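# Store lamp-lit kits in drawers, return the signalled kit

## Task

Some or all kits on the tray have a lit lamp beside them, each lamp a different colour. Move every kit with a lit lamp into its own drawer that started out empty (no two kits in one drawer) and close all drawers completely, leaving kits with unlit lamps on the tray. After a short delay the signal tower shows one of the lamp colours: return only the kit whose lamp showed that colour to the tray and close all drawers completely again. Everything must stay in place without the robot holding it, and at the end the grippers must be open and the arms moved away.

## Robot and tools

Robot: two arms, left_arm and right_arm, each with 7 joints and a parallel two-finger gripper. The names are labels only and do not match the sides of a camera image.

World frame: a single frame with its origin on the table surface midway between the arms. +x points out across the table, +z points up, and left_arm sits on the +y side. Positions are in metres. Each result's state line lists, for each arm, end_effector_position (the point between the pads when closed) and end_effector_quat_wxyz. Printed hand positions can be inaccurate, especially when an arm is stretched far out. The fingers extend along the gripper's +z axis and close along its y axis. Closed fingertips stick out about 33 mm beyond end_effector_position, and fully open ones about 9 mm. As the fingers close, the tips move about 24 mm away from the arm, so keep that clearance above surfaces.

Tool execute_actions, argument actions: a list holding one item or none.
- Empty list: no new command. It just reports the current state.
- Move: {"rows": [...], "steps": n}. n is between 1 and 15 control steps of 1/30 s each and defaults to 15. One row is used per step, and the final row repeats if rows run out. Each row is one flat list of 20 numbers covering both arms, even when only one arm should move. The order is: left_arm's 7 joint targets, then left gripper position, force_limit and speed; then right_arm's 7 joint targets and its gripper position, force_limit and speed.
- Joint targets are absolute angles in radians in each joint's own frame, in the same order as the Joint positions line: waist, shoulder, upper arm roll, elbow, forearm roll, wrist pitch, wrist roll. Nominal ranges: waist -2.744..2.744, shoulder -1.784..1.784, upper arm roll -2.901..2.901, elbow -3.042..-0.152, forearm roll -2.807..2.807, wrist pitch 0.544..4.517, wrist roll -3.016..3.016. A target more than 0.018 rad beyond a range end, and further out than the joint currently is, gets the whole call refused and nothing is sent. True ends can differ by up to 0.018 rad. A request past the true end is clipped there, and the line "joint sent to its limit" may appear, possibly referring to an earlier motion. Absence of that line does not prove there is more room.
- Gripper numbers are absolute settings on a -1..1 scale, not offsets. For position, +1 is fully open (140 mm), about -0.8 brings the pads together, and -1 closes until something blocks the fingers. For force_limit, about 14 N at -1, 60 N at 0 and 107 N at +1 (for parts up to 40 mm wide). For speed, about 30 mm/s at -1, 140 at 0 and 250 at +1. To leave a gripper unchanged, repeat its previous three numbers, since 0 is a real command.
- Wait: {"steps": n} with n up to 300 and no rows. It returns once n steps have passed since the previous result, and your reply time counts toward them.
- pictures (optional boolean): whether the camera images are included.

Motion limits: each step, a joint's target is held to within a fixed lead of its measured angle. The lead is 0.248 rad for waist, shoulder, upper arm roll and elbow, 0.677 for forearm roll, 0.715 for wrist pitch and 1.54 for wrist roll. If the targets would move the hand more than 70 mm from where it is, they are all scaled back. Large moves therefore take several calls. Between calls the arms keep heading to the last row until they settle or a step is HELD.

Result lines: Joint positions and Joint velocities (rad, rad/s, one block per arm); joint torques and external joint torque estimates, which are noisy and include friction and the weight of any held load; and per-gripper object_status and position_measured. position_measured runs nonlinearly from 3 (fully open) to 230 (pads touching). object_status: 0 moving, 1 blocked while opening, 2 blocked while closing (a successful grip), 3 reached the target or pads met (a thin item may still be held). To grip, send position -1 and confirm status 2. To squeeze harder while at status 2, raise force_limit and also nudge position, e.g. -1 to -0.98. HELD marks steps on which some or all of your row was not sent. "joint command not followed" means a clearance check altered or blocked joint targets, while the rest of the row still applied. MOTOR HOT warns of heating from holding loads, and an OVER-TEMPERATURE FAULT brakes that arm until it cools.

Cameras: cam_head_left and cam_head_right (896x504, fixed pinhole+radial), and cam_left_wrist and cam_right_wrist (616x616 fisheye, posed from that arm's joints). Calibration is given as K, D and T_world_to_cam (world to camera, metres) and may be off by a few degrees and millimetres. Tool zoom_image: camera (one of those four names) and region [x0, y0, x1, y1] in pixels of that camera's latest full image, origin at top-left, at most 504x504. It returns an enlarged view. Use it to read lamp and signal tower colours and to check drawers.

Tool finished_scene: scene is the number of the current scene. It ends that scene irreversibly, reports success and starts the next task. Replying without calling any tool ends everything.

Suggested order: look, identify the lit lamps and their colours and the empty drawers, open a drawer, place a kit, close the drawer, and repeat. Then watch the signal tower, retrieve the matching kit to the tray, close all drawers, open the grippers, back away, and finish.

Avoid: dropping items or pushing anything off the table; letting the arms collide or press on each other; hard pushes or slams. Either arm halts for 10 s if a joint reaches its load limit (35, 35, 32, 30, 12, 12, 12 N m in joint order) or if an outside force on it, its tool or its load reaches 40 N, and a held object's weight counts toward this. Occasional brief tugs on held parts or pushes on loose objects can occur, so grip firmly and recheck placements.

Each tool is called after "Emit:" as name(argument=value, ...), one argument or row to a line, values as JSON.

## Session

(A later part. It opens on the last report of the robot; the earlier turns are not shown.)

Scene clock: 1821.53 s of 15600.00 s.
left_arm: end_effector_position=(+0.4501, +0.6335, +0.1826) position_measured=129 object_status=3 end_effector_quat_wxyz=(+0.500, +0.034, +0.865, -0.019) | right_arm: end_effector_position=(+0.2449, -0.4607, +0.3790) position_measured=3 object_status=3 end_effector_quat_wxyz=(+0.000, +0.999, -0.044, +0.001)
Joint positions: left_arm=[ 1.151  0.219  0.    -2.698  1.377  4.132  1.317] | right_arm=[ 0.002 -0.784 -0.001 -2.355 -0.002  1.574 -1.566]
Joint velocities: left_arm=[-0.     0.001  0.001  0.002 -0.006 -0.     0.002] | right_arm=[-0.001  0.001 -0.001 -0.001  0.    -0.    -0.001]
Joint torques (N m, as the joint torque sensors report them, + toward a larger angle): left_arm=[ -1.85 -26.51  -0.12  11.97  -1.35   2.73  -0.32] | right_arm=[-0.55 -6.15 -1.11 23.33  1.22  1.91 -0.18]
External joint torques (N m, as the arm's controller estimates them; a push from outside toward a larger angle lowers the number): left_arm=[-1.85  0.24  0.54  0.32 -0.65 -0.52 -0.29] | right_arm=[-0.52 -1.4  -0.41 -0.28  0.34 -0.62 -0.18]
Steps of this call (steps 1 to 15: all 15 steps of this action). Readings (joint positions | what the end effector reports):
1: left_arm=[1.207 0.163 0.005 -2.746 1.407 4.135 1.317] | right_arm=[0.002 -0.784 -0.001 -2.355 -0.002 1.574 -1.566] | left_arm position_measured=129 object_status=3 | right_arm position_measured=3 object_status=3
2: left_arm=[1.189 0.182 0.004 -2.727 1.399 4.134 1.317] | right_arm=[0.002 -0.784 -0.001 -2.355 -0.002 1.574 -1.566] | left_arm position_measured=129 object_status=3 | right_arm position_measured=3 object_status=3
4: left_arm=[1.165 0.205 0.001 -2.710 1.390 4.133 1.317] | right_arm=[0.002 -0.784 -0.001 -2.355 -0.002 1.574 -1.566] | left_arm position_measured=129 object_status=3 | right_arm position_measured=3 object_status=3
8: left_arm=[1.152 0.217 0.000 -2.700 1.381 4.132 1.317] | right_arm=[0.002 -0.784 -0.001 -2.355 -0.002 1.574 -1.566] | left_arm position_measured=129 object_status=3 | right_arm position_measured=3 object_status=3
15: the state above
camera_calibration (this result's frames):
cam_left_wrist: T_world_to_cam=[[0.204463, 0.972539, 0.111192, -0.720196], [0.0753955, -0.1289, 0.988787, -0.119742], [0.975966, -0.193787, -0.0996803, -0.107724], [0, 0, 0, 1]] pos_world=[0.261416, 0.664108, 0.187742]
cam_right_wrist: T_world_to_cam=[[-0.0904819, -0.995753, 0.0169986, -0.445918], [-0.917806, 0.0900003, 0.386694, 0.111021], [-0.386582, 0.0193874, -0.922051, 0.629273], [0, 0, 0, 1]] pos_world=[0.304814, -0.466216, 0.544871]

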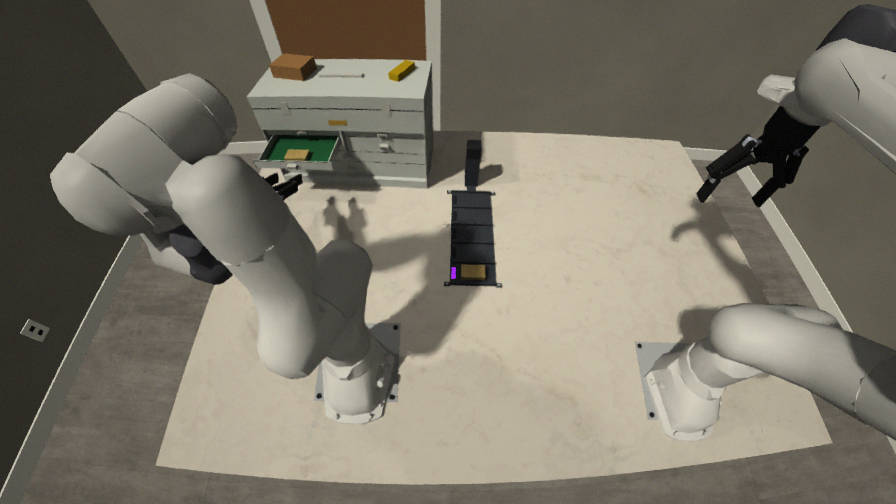

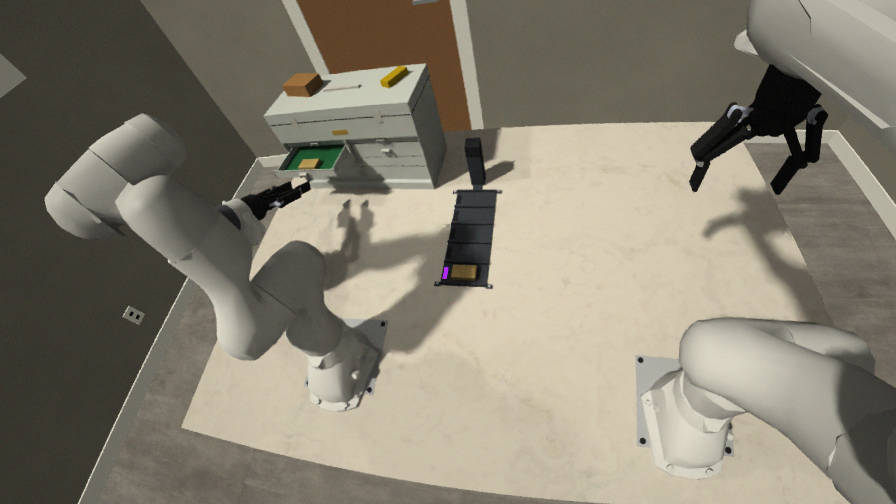

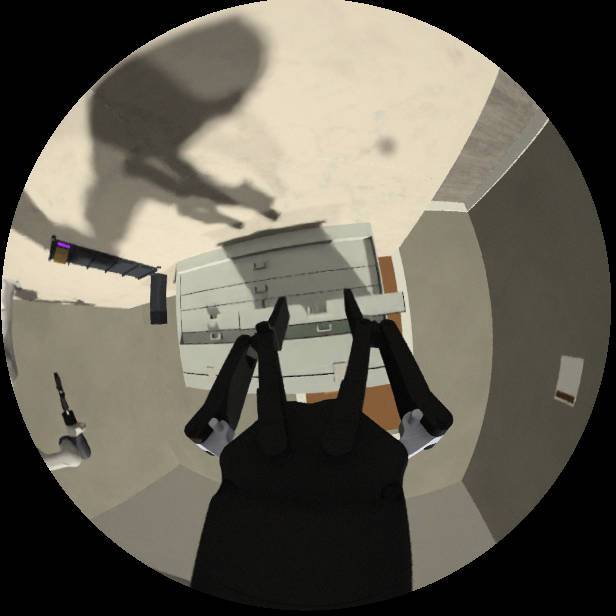

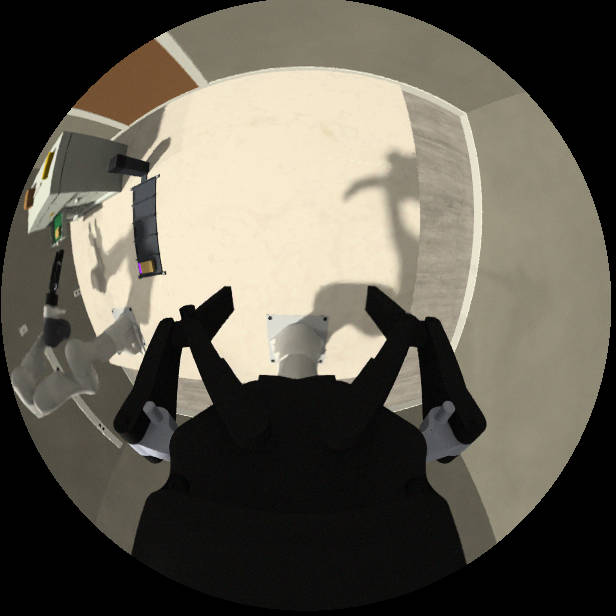

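Emit:
execute_actions(
  actions=[
    {"rows":[[1.103,0.233,0,-2.674,1.337,4.117,1.30,0,0,0,0,-0.785,0,-2.356,0,1.571,-1.571,1,0,1]],"steps":12},
  ],
  pictures=false,
)

Emit:
execute_actions(
  actions=[
    {"rows":[[1.061,0.245,0,-2.651,1.301,4.106,1.29,0,0,0,0,-0.785,0,-2.356,0,1.571,-1.571,1,0,1]],"steps":15},
  ],
  pictures=false,
)

Emit:
execute_actions(
  actions=[
    {"rows":[[1.061,0.245,0,-2.651,1.301,4.106,1.29,-1,0.3,0,0,-0.785,0,-2.356,0,1.571,-1.571,1,0,1]],"steps":15},
  ],
  pictures=false,
)

Emit:
execute_actions(
  actions=[
    {"rows":[[1.021,0.257,0,-2.627,1.268,4.093,1.28,-1,0.3,0,0,-0.785,0,-2.356,0,1.571,-1.571,1,0,1]],"steps":12},
  ],
  pictures=false,
)

Emit:
execute_actions(
  actions=[
    {"rows":[[0.981,0.27,0,-2.601,1.237,4.08,1.269,-1,0.3,0,0,-0.785,0,-2.356,0,1.571,-1.571,1,0,1]],"steps":12},
  ],
  pictures=false,
)

Emit:
execute_actions(
  actions=[
    {"rows":[[0.943,0.283,0,-2.574,1.208,4.066,1.258,-1,0.3,0,0,-0.785,0,-2.356,0,1.571,-1.571,1,0,1]],"steps":12},
  ],
  pictures=false,
)

Emit:
execute_actions(
  actions=[
    {"rows":[[0.908,0.2975,0,-2.545,1.182,4.051,1.246,-1,0.3,0,0,-0.785,0,-2.356,0,1.571,-1.571,1,0,1]],"steps":12},
  ],
  pictures=false,
)

Emit:
execute_actions(
  actions=[
    {"rows":[[0.874,0.313,0,-2.515,1.159,4.036,1.234,-1,0.3,0,0,-0.785,0,-2.356,0,1.571,-1.571,1,0,1]],"steps":12},
  ],
  pictures=false,
)

Emit:
execute_actions(
  actions=[
    {"rows":[[0.843,0.329,0,-2.483,1.138,4.02,1.221,-1,0.3,0,0,-0.785,0,-2.356,0,1.571,-1.571,1,0,1]],"steps":12},
  ],
  pictures=false,
)

Emit:
execute_actions(
  actions=[
    {"rows":[[0.813,0.346,0,-2.45,1.12,4.003,1.207,-1,0.3,0,0,-0.785,0,-2.356,0,1.571,-1.571,1,0,1]],"steps":12},
  ],
  pictures=false,
)

Emit:
execute_actions(
  actions=[
    {"rows":[[0.795,0.357,0,-2.427,1.109,3.992,1.197,-1,0.3,0,0,-0.785,0,-2.356,0,1.571,-1.571,1,0,1]],"steps":15},
  ],
  pictures=false,
)

Scene clock: 1852.77 s of 15600.00 s.
left_arm: end_effector_position=(+0.4658, +0.6324, +0.1828) position_measured=129 object_status=3 end_effector_quat_wxyz=(+0.501, +0.036, +0.864, -0.019) | right_arm: end_effector_position=(+0.2449, -0.4607, +0.3790) position_measured=3 object_status=3 end_effector_quat_wxyz=(+0.000, +0.999, -0.044, +0.001)
Joint positions: left_arm=[ 1.106  0.231  0.001 -2.676  1.341  4.122  1.309] | right_arm=[ 0.002 -0.784 -0.001 -2.355 -0.002  1.574 -1.566]
Joint velocities: left_arm=[-0.001  0.001 -0.001  0.001 -0.013 -0.006 -0.008] | right_arm=[-0.001  0.001  0.001 -0.001 -0.001 -0.    -0.   ]
Joint torques (N m, as the joint torque sensors report them, + toward a larger angle): left_arm=[ -2.13 -25.74  -1.2   12.69  -1.21   2.62  -0.14] | right_arm=[-0.21 -6.17 -1.32 23.6   1.15  1.93 -0.16]
External joint torques (N m, as the arm's controller estimates them; a push from outside toward a larger angle lowers the number): left_arm=[-2.12  1.64 -0.51  0.76 -0.49 -0.63 -0.12] | right_arm=[-0.22 -1.38 -0.67  0.    0.28 -0.59 -0.16]
Steps of this call (steps 1 to 15: the robot went on to your last target; steps 16 to 90: nothing new was sent; then 27.83 s passed at rest; steps 91 to 102: all 12 steps of this action). Readings (joint positions | what the end effector reports):
91: left_arm=[1.142 0.222 0.003 -2.693 1.368 4.131 1.316] | right_arm=[0.002 -0.784 -0.001 -2.355 -0.002 1.574 -1.566] | left_arm position_measured=129 object_status=3 | right_arm position_measured=3 object_status=3
92: left_arm=[1.130 0.225 0.003 -2.686 1.361 4.129 1.315] | right_arm=[0.002 -0.784 -0.001 -2.355 -0.002 1.574 -1.566] | left_arm position_measured=129 object_status=3 | right_arm position_measured=3 object_status=3
94: left_arm=[1.115 0.229 0.001 -2.680 1.352 4.126 1.313] | right_arm=[0.002 -0.784 -0.001 -2.355 -0.002 1.574 -1.566] | left_arm position_measured=129 object_status=3 | right_arm position_measured=3 object_status=3
98: left_arm=[1.107 0.231 0.001 -2.676 1.344 4.123 1.311] | right_arm=[0.002 -0.784 -0.001 -2.355 -0.002 1.574 -1.566] | left_arm position_measured=129 object_status=3 | right_arm position_measured=3 object_status=3
102: the state above

Scene clock: 1853.27 s of 15600.00 s.
left_arm: end_effector_position=(+0.4813, +0.6323, +0.1831) position_measured=129 object_status=3 end_effector_quat_wxyz=(+0.502, +0.035, +0.864, -0.019) | right_arm: end_effector_position=(+0.2449, -0.4607, +0.3790) position_measured=3 object_status=3 end_effector_quat_wxyz=(+0.000, +0.999, -0.044, +0.001)
Joint positions: left_arm=[ 1.064  0.243  0.001 -2.653  1.304  4.111  1.299] | right_arm=[ 0.002 -0.784 -0.001 -2.355 -0.002  1.574 -1.566]
Joint velocities: left_arm=[-0.001  0.001 -0.001  0.001 -0.006 -0.004 -0.008] | right_arm=[-0.    -0.001 -0.     0.002  0.    -0.001 -0.   ]
Joint torques (N m, as the joint torque sensors report them, + toward a larger angle): left_arm=[ -1.79 -26.19  -0.84  13.01  -1.16   2.63  -0.33] | right_arm=[-1.18 -5.99 -1.07 23.48  1.21  1.91 -0.18]
External joint torques (N m, as the arm's controller estimates them; a push from outside toward a larger angle lowers the number): left_arm=[-1.76  1.96 -0.1   0.7  -0.41 -0.6  -0.31] | right_arm=[-1.18 -1.02 -0.4  -0.27  0.34 -0.63 -0.18]
Steps of this call (steps 1 to 15: all 15 steps of this action). Readings (joint positions | what the end effector reports):
1: left_arm=[1.097 0.234 0.003 -2.671 1.333 4.121 1.308] | right_arm=[0.002 -0.784 -0.001 -2.355 -0.002 1.574 -1.566] | left_arm position_measured=129 object_status=3 | right_arm position_measured=3 object_status=3
2: left_arm=[1.087 0.237 0.003 -2.664 1.325 4.119 1.307] | right_arm=[0.002 -0.784 -0.001 -2.355 -0.002 1.574 -1.566] | left_arm position_measured=129 object_status=3 | right_arm position_measured=3 object_status=3
4: left_arm=[1.072 0.241 0.001 -2.657 1.316 4.116 1.305] | right_arm=[0.002 -0.784 -0.001 -2.355 -0.002 1.574 -1.566] | left_arm position_measured=129 object_status=3 | right_arm position_measured=3 object_status=3
8: left_arm=[1.065 0.242 0.001 -2.653 1.308 4.113 1.302] | right_arm=[0.002 -0.784 -0.001 -2.355 -0.002 1.574 -1.566] | left_arm position_measured=129 object_status=3 | right_arm position_measured=3 object_status=3
15: the state above

Scene clock: 1853.77 s of 15600.00 s.
left_arm: end_effector_position=(+0.4817, +0.6315, +0.1830) position_measured=195 object_status=2 end_effector_quat_wxyz=(+0.502, +0.035, +0.864, -0.020) | right_arm: end_effector_position=(+0.2449, -0.4607, +0.3790) position_measured=3 object_status=3 end_effector_quat_wxyz=(+0.000, +0.999, -0.044, +0.001)
Joint positions: left_arm=[ 1.063  0.243  0.    -2.653  1.304  4.111  1.297] | right_arm=[ 0.002 -0.784 -0.001 -2.355 -0.002  1.574 -1.566]
Joint velocities: left_arm=[ 0.001  0.    -0.    -0.001  0.001  0.     0.   ] | right_arm=[-0.    -0.001 -0.     0.001 -0.001 -0.001 -0.   ]
Joint torques (N m, as the joint torque sensors report them, + toward a larger angle): left_arm=[ -2.08 -26.74  -0.17  12.25  -1.37   2.66  -0.28] | right_arm=[-0.94 -6.2  -1.27 23.3   1.19  1.88 -0.17]
External joint torques (N m, as the arm's controller estimates them; a push from outside toward a larger angle lowers the number): left_arm=[-2.09  1.33  0.53 -0.02 -0.62 -0.59 -0.26] | right_arm=[-0.9  -1.31 -0.56 -0.42  0.32 -0.65 -0.17]
Steps of this call (steps 1 to 15: all 15 steps of this action). Readings (joint positions | what the end effector reports):
1: left_arm=[1.064 0.243 0.001 -2.653 1.304 4.111 1.299] | right_arm=[0.002 -0.784 -0.001 -2.355 -0.002 1.574 -1.566] | left_arm position_measured=129 object_status=0 | right_arm position_measured=3 object_status=3
2: left_arm=[1.064 0.243 0.001 -2.653 1.304 4.111 1.299] | right_arm=[0.002 -0.784 -0.001 -2.355 -0.002 1.574 -1.566] | left_arm position_measured=135 object_status=0 | right_arm position_measured=3 object_status=3
4: left_arm=[1.064 0.243 0.001 -2.653 1.304 4.110 1.298] | right_arm=[0.002 -0.784 -0.001 -2.355 -0.002 1.574 -1.566] | left_arm position_measured=150 object_status=0 | right_arm position_measured=3 object_status=3
8: left_arm=[1.064 0.243 0.001 -2.653 1.305 4.111 1.298] | right_arm=[0.002 -0.784 -0.001 -2.355 -0.002 1.574 -1.566] | left_arm position_measured=181 object_status=0 | right_arm position_measured=3 object_status=3
15: the state above

Scene clock: 1854.17 s of 15600.00 s.
left_arm: end_effector_position=(+0.4959, +0.6305, +0.1828) position_measured=195 object_status=2 end_effector_quat_wxyz=(+0.502, +0.035, +0.864, -0.020) | right_arm: end_effector_position=(+0.2449, -0.4607, +0.3790) position_measured=3 object_status=3 end_effector_quat_wxyz=(+0.000, +0.999, -0.044, +0.001)
Joint positions: left_arm=[ 1.024  0.255  0.002 -2.63   1.274  4.099  1.288] | right_arm=[ 0.002 -0.784 -0.001 -2.355 -0.002  1.574 -1.566]
Joint velocities: left_arm=[-0.005 -0.001 -0.001  0.001 -0.006 -0.002 -0.007] | right_arm=[-0.001 -0.     0.    -0.    -0.001 -0.    -0.   ]
Joint torques (N m, as the joint torque sensors report them, + toward a larger angle): left_arm=[ -1.85 -26.48  -1.53  13.4   -1.99   2.28  -0.25] | right_arm=[-0.59 -6.1  -1.24 23.33  1.16  1.9  -0.15]
External joint torques (N m, as the arm's controller estimates them; a push from outside toward a larger angle lowers the number): left_arm=[-1.87  2.35 -0.82  0.78 -1.2  -0.96 -0.22] | right_arm=[-0.63 -1.28 -0.6  -0.32  0.28 -0.63 -0.15]
Steps of this call (steps 1 to 12: all 12 steps of this action). Readings (joint positions | what the end effector reports):
1: left_arm=[1.054 0.246 0.002 -2.649 1.299 4.110 1.296] | right_arm=[0.002 -0.784 -0.001 -2.355 -0.002 1.574 -1.566] | left_arm position_measured=195 object_status=2 | right_arm position_measured=3 object_status=3
2: left_arm=[1.044 0.249 0.002 -2.642 1.291 4.107 1.295] | right_arm=[0.002 -0.784 -0.001 -2.355 -0.002 1.574 -1.566] | left_arm position_measured=195 object_status=2 | right_arm position_measured=3 object_status=3
4: left_arm=[1.032 0.253 0.002 -2.634 1.282 4.103 1.292] | right_arm=[0.002 -0.784 -0.001 -2.355 -0.002 1.574 -1.566] | left_arm position_measured=195 object_status=2 | right_arm position_measured=3 object_status=3
8: left_arm=[1.025 0.255 0.002 -2.631 1.275 4.100 1.289] | right_arm=[0.002 -0.784 -0.001 -2.355 -0.002 1.574 -1.566] | left_arm position_measured=195 object_status=2 | right_arm position_measured=3 object_status=3
12: the state above

Scene clock: 1854.57 s of 15600.00 s.
left_arm: end_effector_position=(+0.5114, +0.6295, +0.1826) position_measured=195 object_status=2 end_effector_quat_wxyz=(+0.501, +0.036, +0.864, -0.020) | right_arm: end_effector_position=(+0.2449, -0.4607, +0.3790) position_measured=3 object_status=3 end_effector_quat_wxyz=(+0.000, +0.999, -0.044, +0.001)
Joint positions: left_arm=[ 0.984  0.268  0.002 -2.604  1.242  4.086  1.277] | right_arm=[ 0.002 -0.784 -0.001 -2.355 -0.002  1.574 -1.566]
Joint velocities: left_arm=[-0.005  0.    -0.002  0.001 -0.005 -0.001 -0.009] | right_arm=[ 0.    -0.    -0.     0.002 -0.002 -0.001 -0.001]
Joint torques (N m, as the joint torque sensors report them, + toward a larger angle): left_arm=[ -2.61 -28.67  -1.67  13.95  -1.83   2.63  -0.21] | right_arm=[-1.18 -5.78 -1.28 23.81  1.24  1.91 -0.11]
External joint torques (N m, as the arm's controller estimates them; a push from outside toward a larger angle lowers the number): left_arm=[-2.56  0.9  -0.87  1.04 -1.04 -0.6  -0.18] | right_arm=[-1.21 -0.9  -0.66  0.07  0.37 -0.63 -0.11]
Steps of this call (steps 1 to 12: all 12 steps of this action). Readings (joint positions | what the end effector reports):
1: left_arm=[1.015 0.258 0.003 -2.625 1.268 4.098 1.287] | right_arm=[0.002 -0.784 -0.001 -2.355 -0.002 1.574 -1.566] | left_arm position_measured=195 object_status=2 | right_arm position_measured=3 object_status=3
2: left_arm=[1.005 0.262 0.003 -2.618 1.261 4.095 1.285] | right_arm=[0.002 -0.784 -0.001 -2.355 -0.002 1.574 -1.566] | left_arm position_measured=195 object_status=2 | right_arm position_measured=3 object_status=3
4: left_arm=[0.993 0.266 0.003 -2.609 1.251 4.090 1.283] | right_arm=[0.002 -0.784 -0.001 -2.355 -0.002 1.574 -1.566] | left_arm position_measured=195 object_status=2 | right_arm position_measured=3 object_status=3
8: left_arm=[0.985 0.268 0.002 -2.605 1.244 4.086 1.279] | right_arm=[0.002 -0.784 -0.001 -2.355 -0.002 1.574 -1.566] | left_arm position_measured=195 object_status=2 | right_arm position_measured=3 object_status=3
12: the state above

Scene clock: 1854.97 s of 15600.00 s.
left_arm: end_effector_position=(+0.5267, +0.6284, +0.1824) position_measured=195 object_status=2 end_effector_quat_wxyz=(+0.501, +0.036, +0.864, -0.020) | right_arm: end_effector_position=(+0.2449, -0.4607, +0.3790) position_measured=3 object_status=3 end_effector_quat_wxyz=(+0.000, +0.999, -0.044, +0.001)
Joint positions: left_arm=[ 0.946  0.281  0.003 -2.577  1.213  4.071  1.266] | right_arm=[ 0.002 -0.784 -0.001 -2.355 -0.002  1.574 -1.566]
Joint velocities: left_arm=[-0.003  0.001  0.     0.002 -0.004 -0.002 -0.009] | right_arm=[-0.001 -0.001  0.001  0.001 -0.001  0.001 -0.   ]
Joint torques (N m, as the joint torque sensors report them, + toward a larger angle): left_arm=[ -1.99 -28.67  -2.01  14.88  -1.9    2.56  -0.19] | right_arm=[-0.83 -6.24 -1.12 23.55  1.17  1.91 -0.19]
External joint torques (N m, as the arm's controller estimates them; a push from outside toward a larger angle lowers the number): left_arm=[-2.03  1.55 -1.28  1.65 -1.07 -0.66 -0.16] | right_arm=[-0.87 -1.22 -0.5  -0.25  0.29 -0.63 -0.19]
Steps of this call (steps 1 to 12: all 12 steps of this action). Readings (joint positions | what the end effector reports):
1: left_arm=[0.976 0.271 0.004 -2.599 1.237 4.084 1.276] | right_arm=[0.002 -0.784 -0.001 -2.355 -0.002 1.574 -1.566] | left_arm position_measured=195 object_status=2 | right_arm position_measured=3 object_status=3
2: left_arm=[0.966 0.275 0.003 -2.591 1.230 4.081 1.275] | right_arm=[0.002 -0.784 -0.001 -2.355 -0.002 1.574 -1.566] | left_arm position_measured=195 object_status=2 | right_arm position_measured=3 object_status=3
4: left_arm=[0.955 0.279 0.003 -2.582 1.221 4.075 1.272] | right_arm=[0.002 -0.784 -0.001 -2.355 -0.002 1.574 -1.566] | left_arm position_measured=195 object_status=2 | right_arm position_measured=3 object_status=3
8: left_arm=[0.947 0.281 0.003 -2.578 1.215 4.071 1.268] | right_arm=[0.002 -0.784 -0.001 -2.355 -0.002 1.574 -1.566] | left_arm position_measured=195 object_status=2 | right_arm position_measured=3 object_status=3
12: the state above

Scene clock: 1855.37 s of 15600.00 s.
left_arm: end_effector_position=(+0.5418, +0.6274, +0.1822) position_measured=195 object_status=2 end_effector_quat_wxyz=(+0.501, +0.036, +0.865, -0.020) | right_arm: end_effector_position=(+0.2449, -0.4607, +0.3790) position_measured=3 object_status=3 end_effector_quat_wxyz=(+0.000, +0.999, -0.044, +0.001)
Joint positions: left_arm=[ 0.911  0.296  0.003 -2.548  1.187  4.056  1.254] | right_arm=[ 0.002 -0.784 -0.001 -2.355 -0.002  1.574 -1.566]
Joint velocities: left_arm=[-0.003 -0.001 -0.001 -0.    -0.004 -0.002 -0.009] | right_arm=[ 0.002 -0.001 -0.001  0.001  0.002  0.001 -0.001]
Joint torques (N m, as the joint torque sensors report them, + toward a larger angle): left_arm=[ -2.14 -29.25  -1.88  14.63  -1.85   2.7   -0.4 ] | right_arm=[-1.09 -6.16 -1.56 23.43  1.19  1.9  -0.16]
External joint torques (N m, as the arm's controller estimates them; a push from outside toward a larger angle lowers the number): left_arm=[-2.21  1.83 -1.14  1.09 -0.99 -0.51 -0.37] | right_arm=[-1.1  -1.25 -0.88 -0.28  0.31 -0.63 -0.16]
Steps of this call (steps 1 to 12: all 12 steps of this action). Readings (joint positions | what the end effector reports):
1: left_arm=[0.939 0.285 0.004 -2.572 1.209 4.069 1.265] | right_arm=[0.002 -0.784 -0.001 -2.355 -0.002 1.574 -1.566] | left_arm position_measured=195 object_status=2 | right_arm position_measured=3 object_status=3
2: left_arm=[0.930 0.289 0.004 -2.563 1.202 4.066 1.263] | right_arm=[0.002 -0.784 -0.001 -2.355 -0.002 1.574 -1.566] | left_arm position_measured=195 object_status=2 | right_arm position_measured=3 object_status=3
4: left_arm=[0.919 0.294 0.003 -2.554 1.194 4.060 1.260] | right_arm=[0.002 -0.784 -0.001 -2.355 -0.002 1.574 -1.566] | left_arm position_measured=195 object_status=2 | right_arm position_measured=3 object_status=3
8: left_arm=[0.912 0.296 0.003 -2.549 1.188 4.056 1.256] | right_arm=[0.002 -0.784 -0.001 -2.355 -0.002 1.574 -1.566] | left_arm position_measured=195 object_status=2 | right_arm position_measured=3 object_status=3
12: the state above

Scene clock: 1855.77 s of 15600.00 s.
left_arm: end_effector_position=(+0.5569, +0.6264, +0.1820) position_measured=195 object_status=2 end_effector_quat_wxyz=(+0.501, +0.036, +0.865, -0.020) | right_arm: end_effector_position=(+0.2449, -0.4607, +0.3790) position_measured=3 object_status=3 end_effector_quat_wxyz=(+0.000, +0.999, -0.044, +0.001)
Joint positions: left_arm=[ 0.878  0.311  0.003 -2.518  1.163  4.04   1.242] | right_arm=[ 0.002 -0.784 -0.001 -2.355 -0.002  1.574 -1.566]
Joint velocities: left_arm=[-0.002 -0.001  0.001  0.001 -0.006 -0.002 -0.01 ] | right_arm=[ 0.001 -0.001  0.     0.001  0.001 -0.    -0.001]
Joint torques (N m, as the joint torque sensors report them, + toward a larger angle): left_arm=[ -3.62 -30.85  -2.01  15.23  -1.61   2.64  -0.05] | right_arm=[-0.73 -5.94 -1.01 23.25  1.24  1.89 -0.15]
External joint torques (N m, as the arm's controller estimates them; a push from outside toward a larger angle lowers the number): left_arm=[-3.75  1.15 -1.3   1.27 -0.71 -0.58 -0.02] | right_arm=[-0.76 -1.02 -0.38 -0.46  0.36 -0.64 -0.15]
Steps of this call (steps 1 to 12: all 12 steps of this action). Readings (joint positions | what the end effector reports):
1: left_arm=[0.904 0.300 0.004 -2.542 1.183 4.054 1.253] | right_arm=[0.002 -0.784 -0.001 -2.355 -0.002 1.574 -1.566] | left_arm position_measured=195 object_status=2 | right_arm position_measured=3 object_status=3
2: left_arm=[0.895 0.304 0.004 -2.534 1.177 4.051 1.251] | right_arm=[0.002 -0.784 -0.001 -2.355 -0.002 1.574 -1.566] | left_arm position_measured=195 object_status=2 | right_arm position_measured=3 object_status=3
4: left_arm=[0.885 0.309 0.003 -2.524 1.170 4.045 1.248] | right_arm=[0.002 -0.784 -0.001 -2.355 -0.002 1.574 -1.566] | left_arm position_measured=195 object_status=2 | right_arm position_measured=3 object_status=3
8: left_arm=[0.879 0.311 0.003 -2.519 1.164 4.041 1.244] | right_arm=[0.002 -0.784 -0.001 -2.355 -0.002 1.574 -1.566] | left_arm position_measured=195 object_status=2 | right_arm position_measured=3 object_status=3
12: the state above

Scene clock: 1856.17 s of 15600.00 s.
left_arm: end_effector_position=(+0.5718, +0.6253, +0.1818) position_measured=195 object_status=2 end_effector_quat_wxyz=(+0.500, +0.037, +0.865, -0.019) | right_arm: end_effector_position=(+0.2449, -0.4607, +0.3790) position_measured=3 object_status=3 end_effector_quat_wxyz=(+0.000, +0.999, -0.044, +0.001)
Joint positions: left_arm=[ 0.846  0.327  0.003 -2.486  1.142  4.024  1.229] | right_arm=[ 0.002 -0.784 -0.001 -2.355 -0.002  1.574 -1.566]
Joint velocities: left_arm=[-0.002 -0.    -0.     0.003 -0.002 -0.003 -0.011] | right_arm=[ 0.001  0.001  0.001 -0.     0.001 -0.    -0.001]
Joint torques (N m, as the joint torque sensors report them, + toward a larger angle): left_arm=[ -2.54 -31.15  -2.43  15.93  -1.84   2.71  -0.29] | right_arm=[-0.79 -6.3  -0.88 23.53  1.22  1.88 -0.15]
External joint torques (N m, as the arm's controller estimates them; a push from outside toward a larger angle lowers the number): left_arm=[-2.67  1.71 -1.7   1.58 -0.91 -0.5  -0.27] | right_arm=[-0.83 -1.5  -0.28 -0.15  0.34 -0.65 -0.15]
Steps of this call (steps 1 to 12: all 12 steps of this action). Readings (joint positions | what the end effector reports):
1: left_arm=[0.871 0.315 0.004 -2.512 1.160 4.039 1.241] | right_arm=[0.002 -0.784 -0.001 -2.355 -0.002 1.574 -1.566] | left_arm position_measured=195 object_status=2 | right_arm position_measured=3 object_status=3
2: left_arm=[0.863 0.320 0.004 -2.503 1.155 4.035 1.239] | right_arm=[0.002 -0.784 -0.001 -2.355 -0.002 1.574 -1.566] | left_arm position_measured=195 object_status=2 | right_arm position_measured=3 object_status=3
4: left_arm=[0.853 0.325 0.003 -2.492 1.148 4.029 1.236] | right_arm=[0.002 -0.784 -0.001 -2.355 -0.002 1.574 -1.566] | left_arm position_measured=195 object_status=2 | right_arm position_measured=3 object_status=3
8: left_arm=[0.848 0.327 0.003 -2.487 1.143 4.025 1.231] | right_arm=[0.002 -0.784 -0.001 -2.355 -0.002 1.574 -1.566] | left_arm position_measured=195 object_status=2 | right_arm position_measured=3 object_status=3
12: the state above

Scene clock: 1856.57 s of 15600.00 s.
left_arm: end_effector_position=(+0.5867, +0.6243, +0.1816) position_measured=195 object_status=2 end_effector_quat_wxyz=(+0.500, +0.037, +0.865, -0.019) | right_arm: end_effector_position=(+0.2449, -0.4607, +0.3790) position_measured=3 object_status=3 end_effector_quat_wxyz=(+0.000, +0.999, -0.044, +0.001)
Joint positions: left_arm=[ 0.817  0.344  0.003 -2.453  1.124  4.008  1.215] | right_arm=[ 0.002 -0.784 -0.001 -2.355 -0.002  1.574 -1.566]
Joint velocities: left_arm=[-0.003 -0.    -0.002  0.002 -0.003 -0.004 -0.012] | right_arm=[ 0.001 -0.     0.002  0.001  0.     0.     0.001]
Joint torques (N m, as the joint torque sensors report them, + toward a larger angle): left_arm=[ -2.58 -33.05  -2.54  14.9   -1.55   2.65  -0.19] | right_arm=[-0.41 -6.32 -1.11 23.33  1.17  1.91 -0.18]
External joint torques (N m, as the arm's controller estimates them; a push from outside toward a larger angle lowers the number): left_arm=[-2.6   0.58 -1.68  0.27 -0.61 -0.55 -0.16] | right_arm=[-0.46 -1.38 -0.51 -0.42  0.29 -0.63 -0.18]
Steps of this call (steps 1 to 12: all 12 steps of this action). Readings (joint positions | what the end effector reports):
1: left_arm=[0.840 0.331 0.004 -2.479 1.140 4.023 1.228] | right_arm=[0.002 -0.784 -0.001 -2.355 -0.002 1.574 -1.566] | left_arm position_measured=195 object_status=2 | right_arm position_measured=3 object_status=3
2: left_arm=[0.833 0.336 0.004 -2.470 1.135 4.019 1.226] | right_arm=[0.002 -0.784 -0.001 -2.355 -0.002 1.574 -1.566] | left_arm position_measured=195 object_status=2 | right_arm position_measured=3 object_status=3
4: left_arm=[0.823 0.342 0.003 -2.459 1.129 4.013 1.222] | right_arm=[0.002 -0.784 -0.001 -2.355 -0.002 1.574 -1.566] | left_arm position_measured=195 object_status=2 | right_arm position_measured=3 object_status=3
8: left_arm=[0.818 0.344 0.003 -2.454 1.124 4.009 1.218] | right_arm=[0.002 -0.784 -0.001 -2.355 -0.002 1.574 -1.566] | left_arm position_measured=195 object_status=2 | right_arm position_measured=3 object_status=3
12: the state above

Scene clock: 1857.07 s of 15600.00 s.
left_arm: end_effector_position=(+0.5965, +0.6236, +0.1815) position_measured=195 object_status=2 end_effector_quat_wxyz=(+0.500, +0.036, +0.865, -0.019) | right_arm: end_effector_position=(+0.2449, -0.4607, +0.3790) position_measured=3 object_status=3 end_effector_quat_wxyz=(+0.000, +0.999, -0.044, +0.001)
Joint positions: left_arm=[ 0.798  0.355  0.003 -2.43   1.113  3.996  1.204] | right_arm=[ 0.002 -0.784 -0.001 -2.355 -0.002  1.574 -1.566]
Joint velocities: left_arm=[-0.    -0.     0.     0.002  0.001 -0.002 -0.005] | right_arm=[ 0.     0.002 -0.001  0.    -0.001 -0.    -0.001]
Joint torques (N m, as the joint torque sensors report them, + toward a larger angle): left_arm=[ -3.09 -32.89  -2.69  15.87  -1.83   2.6   -0.22] | right_arm=[-0.48 -6.38 -0.94 23.03  1.24  1.89 -0.19]
External joint torques (N m, as the arm's controller estimates them; a push from outside toward a larger angle lowers the number): left_arm=[-3.08  1.27 -1.78  0.98 -0.87 -0.58 -0.19] | right_arm=[-0.46 -1.59 -0.25 -0.59  0.37 -0.63 -0.19]
Steps of this call (steps 1 to 15: all 15 steps of this action). Readings (joint positions | what the end effector reports):
1: left_arm=[0.813 0.347 0.003 -2.448 1.122 4.007 1.214] | right_arm=[0.002 -0.784 -0.001 -2.355 -0.002 1.574 -1.566] | left_arm position_measured=195 object_status=2 | right_arm position_measured=3 object_status=3
2: left_arm=[0.808 0.350 0.003 -2.442 1.119 4.004 1.213] | right_arm=[0.002 -0.784 -0.001 -2.355 -0.002 1.574 -1.566] | left_arm position_measured=195 object_status=2 | right_arm position_measured=3 object_status=3
4: left_arm=[0.803 0.354 0.003 -2.435 1.116 4.000 1.210] | right_arm=[0.002 -0.784 -0.001 -2.355 -0.002 1.574 -1.566] | left_arm position_measured=195 object_status=2 | right_arm position_measured=3 object_status=3
8: left_arm=[0.799 0.355 0.003 -2.431 1.113 3.997 1.207] | right_arm=[0.002 -0.784 -0.001 -2.355 -0.002 1.574 -1.566] | left_arm position_measured=195 object_status=2 | right_arm position_measured=3 object_status=3
15: the state above

Emit:
execute_actions(
  actions=[
    {"rows":[[0.782,0.365,0,-2.411,1.101,3.984,1.19,-1,0.3,0,0,-0.785,0,-2.356,0,1.571,-1.571,1,0,1]],"steps":15},
  ],
  pictures=false,
)

Scene clock: 1861.17 s of 15600.00 s.
left_arm: end_effector_position=(+0.6025, +0.6232, +0.1814) position_measured=195 object_status=2 end_effector_quat_wxyz=(+0.500, +0.036, +0.865, -0.019) | right_arm: end_effector_position=(+0.2449, -0.4607, +0.3790) position_measured=3 object_status=3 end_effector_quat_wxyz=(+0.000, +0.999, -0.044, +0.001)
Joint positions: left_arm=[ 0.787  0.363  0.003 -2.416  1.106  3.99   1.198] | right_arm=[ 0.002 -0.784 -0.001 -2.355 -0.002  1.574 -1.566]
Joint velocities: left_arm=[-0.001  0.    -0.001 -0.001  0.    -0.    -0.003] | right_arm=[ 0.     0.001  0.    -0.001  0.     0.001 -0.   ]
Joint torques (N m, as the joint torque sensors report them, + toward a larger angle): left_arm=[ -3.88 -33.08  -3.01  17.39  -2.15   2.49  -0.31] | right_arm=[-0.81 -5.79 -0.85 23.63  1.2   1.87 -0.19]
External joint torques (N m, as the arm's controller estimates them; a push from outside toward a larger angle lowers the number): left_arm=[-3.83  1.4  -2.06  2.38 -1.18 -0.69 -0.29] | right_arm=[-0.81 -0.99 -0.17 -0.01  0.33 -0.65 -0.19]
Steps of this call (steps 1 to 15: the robot went on to your last target; steps 16 to 90: nothing new was sent; then 0.60 s passed at rest; steps 91 to 105: all 15 steps of this action). Readings (joint positions | what the end effector reports):
91: left_arm=[0.796 0.357 0.003 -2.426 1.112 3.995 1.203] | right_arm=[0.002 -0.784 -0.001 -2.355 -0.002 1.574 -1.566] | left_arm position_measured=195 object_status=2 | right_arm position_measured=3 object_status=3
92: left_arm=[0.792 0.360 0.003 -2.422 1.110 3.993 1.202] | right_arm=[0.002 -0.784 -0.001 -2.355 -0.002 1.574 -1.566] | left_arm position_measured=195 object_status=2 | right_arm position_measured=3 object_status=3
94: left_arm=[0.788 0.362 0.003 -2.417 1.107 3.991 1.200] | right_arm=[0.002 -0.784 -0.001 -2.355 -0.002 1.574 -1.566] | left_arm position_measured=195 object_status=2 | right_arm position_measured=3 object_status=3
98: left_arm=[0.787 0.363 0.003 -2.416 1.106 3.990 1.199] | right_arm=[0.002 -0.784 -0.001 -2.355 -0.002 1.574 -1.566] | left_arm position_measured=195 object_status=2 | right_arm position_measured=3 object_status=3
105: the state above

Emit:
execute_actions(
  actions=[
    {"rows":[[0.787,0.363,0,-2.416,1.106,3.99,1.198,0,0,1,0,-0.785,0,-2.356,0,1.571,-1.571,1,0,1]],"steps":12},
  ],
  pictures=false,
)

Emit:
execute_actions(
  actions=[
    {"rows":[[0.817,0.344,0,-2.4525,1.124,4.008,1.217,0,0,1,0,-0.785,0,-2.356,0,1.571,-1.571,1,0,1]],"steps":10},
  ],
  pictures=false,
)

Emit:
execute_actions(
  actions=[
    {"rows":[[0.848,0.327,0,-2.4866,1.143,4.025,1.232,0,0,1,0,-0.785,0,-2.356,0,1.571,-1.571,1,0,1]],"steps":12},
  ],
  pictures=false,
)

Emit:
execute_actions(
  actions=[
    {"rows":[[0.8633,0.252,0,-2.478,1.2137,3.99,1.132,0,0,1,0,-0.785,0,-2.356,0,1.571,-1.571,1,0,1]],"steps":15},
  ],
  pictures=false,
)

Emit:
execute_actions(
  actions=[
    {"steps":15},
  ],
)

Scene clock: 1890.47 s of 15600.00 s.
left_arm: end_effector_position=(+0.6026, +0.6230, +0.1814) position_measured=129 object_status=0 end_effector_quat_wxyz=(+0.500, +0.036, +0.865, -0.020) | right_arm: end_effector_position=(+0.2449, -0.4607, +0.3790) position_measured=3 object_status=3 end_effector_quat_wxyz=(+0.000, +0.999, -0.044, +0.001)
Joint positions: left_arm=[ 0.787  0.363  0.003 -2.416  1.106  3.99   1.197] | right_arm=[ 0.002 -0.784 -0.001 -2.355 -0.002  1.574 -1.566]
Joint velocities: left_arm=[-0.    -0.    -0.     0.001 -0.    -0.    -0.   ] | right_arm=[-0.     0.001  0.     0.     0.001  0.     0.   ]
Joint torques (N m, as the joint torque sensors report them, + toward a larger angle): left_arm=[ -0.07 -34.42  -2.02  14.35  -0.84   3.31   0.08] | right_arm=[-0.73 -5.93 -1.25 23.66  1.19  1.87 -0.14]
External joint torques (N m, as the arm's controller estimates them; a push from outside toward a larger angle lowers the number): left_arm=[-0.05  0.23 -1.08 -0.75  0.14  0.12  0.11] | right_arm=[-0.74 -1.07 -0.61 -0.03  0.31 -0.66 -0.14]
Steps of this call (steps 1 to 15: the robot went on to your last target; steps 16 to 90: nothing new was sent; then 25.90 s passed at rest; steps 91 to 102: all 12 steps of this action). Readings (joint positions | what the end effector reports):
91: left_arm=[0.787 0.363 0.003 -2.416 1.106 3.990 1.197] | right_arm=[0.002 -0.784 -0.001 -2.355 -0.002 1.574 -1.566] | left_arm position_measured=195 object_status=0 | right_arm position_measured=3 object_status=3
92: left_arm=[0.787 0.363 0.003 -2.416 1.106 3.990 1.197] | right_arm=[0.002 -0.784 -0.001 -2.355 -0.002 1.574 -1.566] | left_arm position_measured=191 object_status=0 | right_arm position_measured=3 object_status=3
94: left_arm=[0.787 0.363 0.003 -2.416 1.106 3.990 1.197] | right_arm=[0.002 -0.784 -0.001 -2.355 -0.002 1.574 -1.566] | left_arm position_measured=164 object_status=0 | right_arm position_measured=3 object_status=3
98: left_arm=[0.787 0.363 0.003 -2.416 1.106 3.990 1.197] | right_arm=[0.002 -0.784 -0.001 -2.355 -0.002 1.574 -1.566] | left_arm position_measured=129 object_status=0 | right_arm position_measured=3 object_status=3
102: the state above

Scene clock: 1890.80 s of 15600.00 s.
left_arm: end_effector_position=(+0.5884, +0.6231, +0.1799) position_measured=129 object_status=3 end_effector_quat_wxyz=(+0.498, +0.033, +0.866, -0.022) | right_arm: end_effector_position=(+0.2449, -0.4607, +0.3790) position_measured=3 object_status=3 end_effector_quat_wxyz=(+0.000, +0.999, -0.044, +0.001)
Joint positions: left_arm=[ 0.814  0.346  0.    -2.45   1.12   4.002  1.206] | right_arm=[ 0.002 -0.784 -0.001 -2.355 -0.002  1.574 -1.566]
Joint velocities: left_arm=[-0.002 -0.005 -0.    -0.006  0.009  0.013  0.016] | right_arm=[ 0.001  0.001  0.     0.     0.    -0.     0.   ]
Joint torques (N m, as the joint torque sensors report them, + toward a larger angle): left_arm=[  0.96 -34.32  -0.71  13.26  -0.02   3.99   0.33] | right_arm=[-0.98 -6.26 -1.34 23.39  1.25  1.87 -0.17]
External joint torques (N m, as the arm's controller estimates them; a push from outside toward a larger angle lowers the number): left_arm=[ 1.12 -0.47  0.35 -1.55  0.92  0.78  0.36] | right_arm=[-0.98 -1.33 -0.67 -0.34  0.38 -0.66 -0.17]
Steps of this call (steps 1 to 10: all 10 steps of this action). Readings (joint positions | what the end effector reports):
1: left_arm=[0.792 0.358 0.000 -2.424 1.109 3.992 1.198] | right_arm=[0.002 -0.784 -0.001 -2.355 -0.002 1.574 -1.566] | left_arm position_measured=129 object_status=0 | right_arm position_measured=3 object_status=3
2: left_arm=[0.799 0.354 0.000 -2.434 1.113 3.994 1.200] | right_arm=[0.002 -0.784 -0.001 -2.355 -0.002 1.574 -1.566] | left_arm position_measured=129 object_status=3 | right_arm position_measured=3 object_status=3
4: left_arm=[0.809 0.349 0.000 -2.444 1.116 3.997 1.202] | right_arm=[0.002 -0.784 -0.001 -2.355 -0.002 1.574 -1.566] | left_arm position_measured=129 object_status=3 | right_arm position_measured=3 object_status=3
8: left_arm=[0.814 0.347 0.000 -2.450 1.119 4.001 1.205] | right_arm=[0.002 -0.784 -0.001 -2.355 -0.002 1.574 -1.566] | left_arm position_measured=129 object_status=3 | right_arm position_measured=3 object_status=3
10: the state above

Scene clock: 1891.20 s of 15600.00 s.
left_arm: end_effector_position=(+0.5731, +0.6242, +0.1802) position_measured=129 object_status=3 end_effector_quat_wxyz=(+0.499, +0.033, +0.866, -0.022) | right_arm: end_effector_position=(+0.2449, -0.4607, +0.3790) position_measured=3 object_status=3 end_effector_quat_wxyz=(+0.000, +0.999, -0.044, +0.001)
Joint positions: left_arm=[ 0.845  0.329 -0.001 -2.485  1.139  4.019  1.22 ] | right_arm=[ 0.002 -0.784 -0.001 -2.355 -0.002  1.574 -1.566]
Joint velocities: left_arm=[ 0.002 -0.001 -0.    -0.002  0.006  0.011  0.018] | right_arm=[-0.001 -0.001  0.001  0.    -0.001 -0.001  0.   ]
Joint torques (N m, as the joint torque sensors report them, + toward a larger angle): left_arm=[  1.32 -33.93  -0.85  13.14  -0.01   3.84   0.44] | right_arm=[-0.05 -6.37 -1.09 23.54  1.25  1.91 -0.19]
External joint torques (N m, as the arm's controller estimates them; a push from outside toward a larger angle lowers the number): left_arm=[ 1.28 -1.17  0.   -1.18  0.9   0.64  0.47] | right_arm=[-0.06 -1.46 -0.47 -0.14  0.37 -0.62 -0.19]
Steps of this call (steps 1 to 12: all 12 steps of this action). Readings (joint positions | what the end effector reports):
1: left_arm=[0.820 0.342 -0.002 -2.459 1.125 4.005 1.208] | right_arm=[0.002 -0.784 -0.001 -2.355 -0.002 1.574 -1.566] | left_arm position_measured=129 object_status=3 | right_arm position_measured=3 object_status=3
2: left_arm=[0.827 0.337 -0.002 -2.468 1.129 4.008 1.210] | right_arm=[0.002 -0.784 -0.001 -2.355 -0.002 1.574 -1.566] | left_arm position_measured=129 object_status=3 | right_arm position_measured=3 object_status=3
4: left_arm=[0.839 0.332 -0.001 -2.478 1.134 4.012 1.213] | right_arm=[0.002 -0.784 -0.001 -2.355 -0.002 1.574 -1.566] | left_arm position_measured=129 object_status=3 | right_arm position_measured=3 object_status=3
8: left_arm=[0.845 0.330 -0.001 -2.484 1.138 4.017 1.217] | right_arm=[0.002 -0.784 -0.001 -2.355 -0.002 1.574 -1.566] | left_arm position_measured=129 object_status=3 | right_arm position_measured=3 object_status=3
12: the state above

Scene clock: 1891.70 s of 15600.00 s.
left_arm: end_effector_position=(+0.5715, +0.6271, +0.2105) position_measured=129 object_status=3 end_effector_quat_wxyz=(+0.502, +0.045, +0.864, -0.011) | right_arm: end_effector_position=(+0.2449, -0.4607, +0.3790) position_measured=3 object_status=3 end_effector_quat_wxyz=(+0.000, +0.999, -0.044, +0.001)
Joint positions: left_arm=[ 0.86   0.253 -0.001 -2.477  1.21   3.996  1.155] | right_arm=[ 0.002 -0.784 -0.001 -2.355 -0.002  1.574 -1.566]
Joint velocities: left_arm=[-0.001  0.001 -0.001 -0.     0.011 -0.009 -0.051] | right_arm=[-0.    -0.     0.    -0.     0.001  0.     0.002]
Joint torques (N m, as the joint torque sensors report them, + toward a larger angle): left_arm=[  0.59 -31.83   0.24  13.93  -0.36   2.64  -0.37] | right_arm=[-0.44 -6.25 -1.22 23.84  1.22  1.87 -0.18]
External joint torques (N m, as the arm's controller estimates them; a push from outside toward a larger angle lowers the number): left_arm=[ 0.7  -0.17  1.06 -1.59  0.82 -0.47 -0.35] | right_arm=[-0.45 -1.35 -0.57  0.18  0.35 -0.65 -0.18]
Steps of this call (steps 1 to 15: all 15 steps of this action). Readings (joint positions | what the end effector reports):
1: left_arm=[0.848 0.318 -0.001 -2.487 1.156 4.013 1.212] | right_arm=[0.002 -0.784 -0.001 -2.355 -0.002 1.574 -1.566] | left_arm position_measured=129 object_status=3 | right_arm position_measured=3 object_status=3
2: left_arm=[0.852 0.299 -0.001 -2.486 1.170 4.009 1.205] | right_arm=[0.002 -0.784 -0.001 -2.355 -0.002 1.574 -1.566] | left_arm position_measured=129 object_status=3 | right_arm position_measured=3 object_status=3
4: left_arm=[0.857 0.269 -0.001 -2.480 1.187 4.005 1.192] | right_arm=[0.002 -0.784 -0.001 -2.355 -0.002 1.574 -1.566] | left_arm position_measured=129 object_status=3 | right_arm position_measured=3 object_status=3
8: left_arm=[0.860 0.253 -0.001 -2.477 1.203 4.000 1.173] | right_arm=[0.002 -0.784 -0.001 -2.355 -0.002 1.574 -1.566] | left_arm position_measured=129 object_status=3 | right_arm position_measured=3 object_status=3
15: the state above

Scene clock: 1892.20 s of 15600.00 s.
left_arm: end_effector_position=(+0.5713, +0.6270, +0.2099) position_measured=129 object_status=3 end_effector_quat_wxyz=(+0.501, +0.039, +0.864, -0.014) | right_arm: end_effector_position=(+0.2449, -0.4607, +0.3790) position_measured=3 object_status=3 end_effector_quat_wxyz=(+0.000, +0.999, -0.044, +0.001)
Joint positions: left_arm=[ 0.86   0.253 -0.001 -2.477  1.211  3.994  1.142] | right_arm=[ 0.002 -0.784 -0.001 -2.355 -0.002  1.574 -1.566]
Joint velocities: left_arm=[-0.001  0.001  0.001 -0.001  0.001 -0.    -0.01 ] | right_arm=[-0.    -0.    -0.     0.    -0.     0.001  0.001]
Joint torques (N m, as the joint torque sensors report them, + toward a larger angle): left_arm=[  0.68 -32.49  -0.06  14.53  -0.24   2.51  -0.22] | right_arm=[-0.66 -6.19 -1.12 23.87  1.13  1.89 -0.2 ]
External joint torques (N m, as the arm's controller estimates them; a push from outside toward a larger angle lowers the number): left_arm=[ 0.75 -0.86  0.72 -0.95  0.93 -0.6  -0.19] | right_arm=[-0.68 -1.25 -0.46  0.13  0.25 -0.64 -0.2 ]
Steps of this call (steps 1 to 15: the robot went on to your last target). Readings (joint positions | what the end effector reports):
1: left_arm=[0.860 0.253 -0.001 -2.477 1.210 3.995 1.153] | right_arm=[0.002 -0.784 -0.001 -2.355 -0.002 1.574 -1.566] | left_arm position_measured=129 object_status=3 | right_arm position_measured=3 object_status=3
2: left_arm=[0.860 0.253 -0.001 -2.477 1.210 3.995 1.152] | right_arm=[0.002 -0.784 -0.001 -2.355 -0.002 1.574 -1.566] | left_arm position_measured=129 object_status=3 | right_arm position_measured=3 object_status=3
4: left_arm=[0.860 0.253 -0.001 -2.477 1.211 3.995 1.149] | right_arm=[0.002 -0.784 -0.001 -2.355 -0.002 1.574 -1.566] | left_arm position_measured=129 object_status=3 | right_arm position_measured=3 object_status=3
8: left_arm=[0.860 0.253 -0.001 -2.477 1.211 3.995 1.145] | right_arm=[0.002 -0.784 -0.001 -2.355 -0.002 1.574 -1.566] | left_arm position_measured=129 object_status=3 | right_arm position_measured=3 object_status=3
15: the state above
camera_calibration (this result's frames):
cam_left_wrist: T_world_to_cam=[[0.208202, 0.970133, 0.124474, -0.745143], [0.0717902, -0.142077, 0.987249, -0.146055], [0.975448, -0.196611, -0.0992267, -0.222567], [0, 0, 0, 1]] pos_world=[0.382728, 0.658378, 0.214859]
cam_right_wrist: T_world_to_cam=[[-0.0904819, -0.995753, 0.0169985, -0.445918], [-0.917806, 0.0900003, 0.386694, 0.111021], [-0.386582, 0.0193876, -0.922051, 0.629273], [0, 0, 0, 1]] pos_world=[0.304814, -0.466216, 0.544871]

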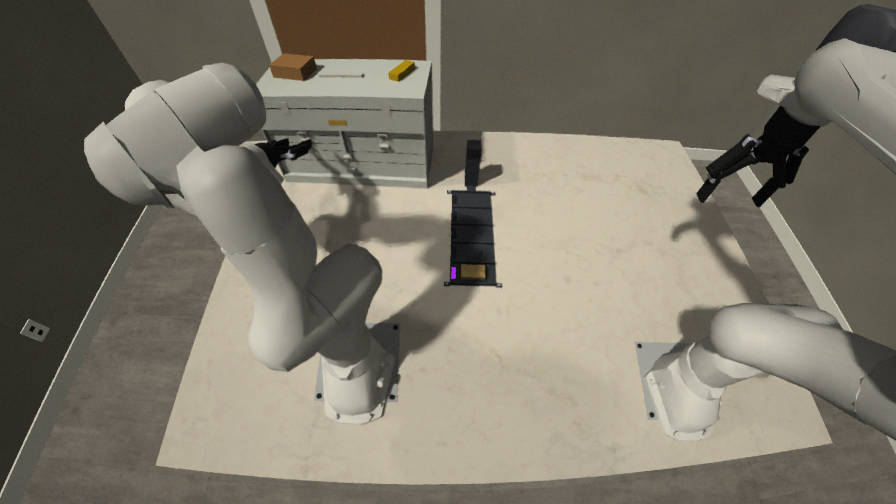

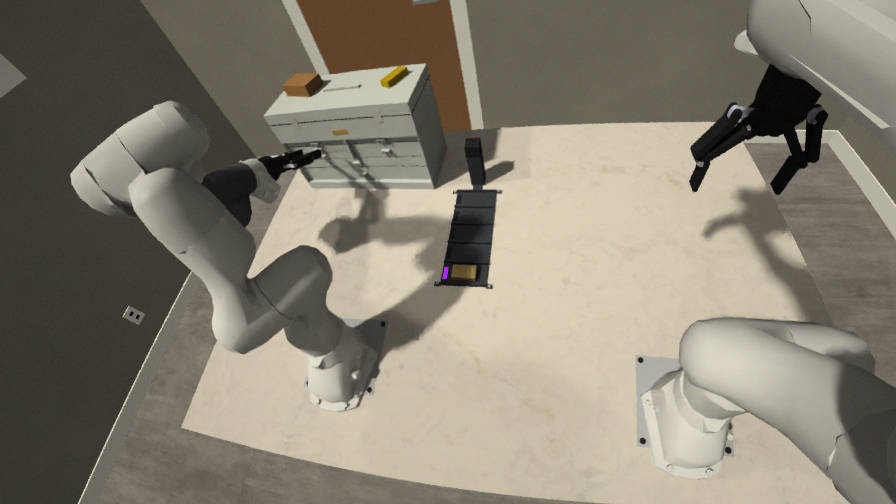

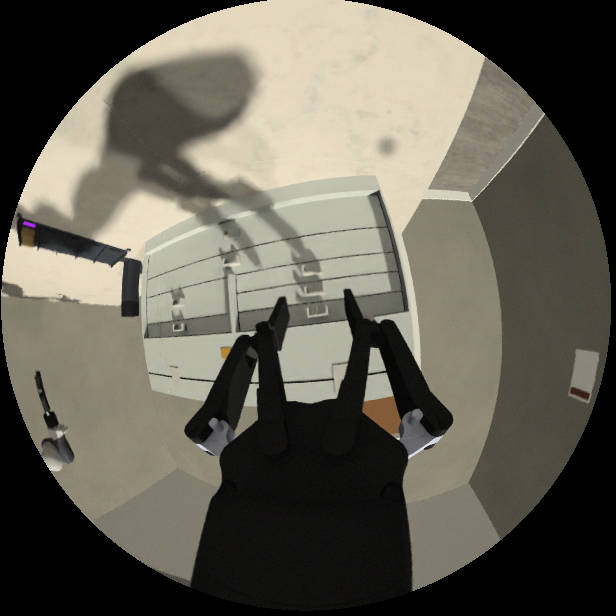

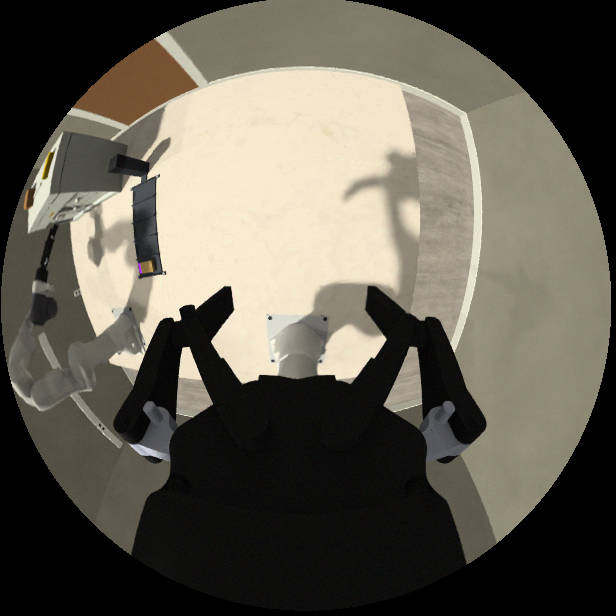

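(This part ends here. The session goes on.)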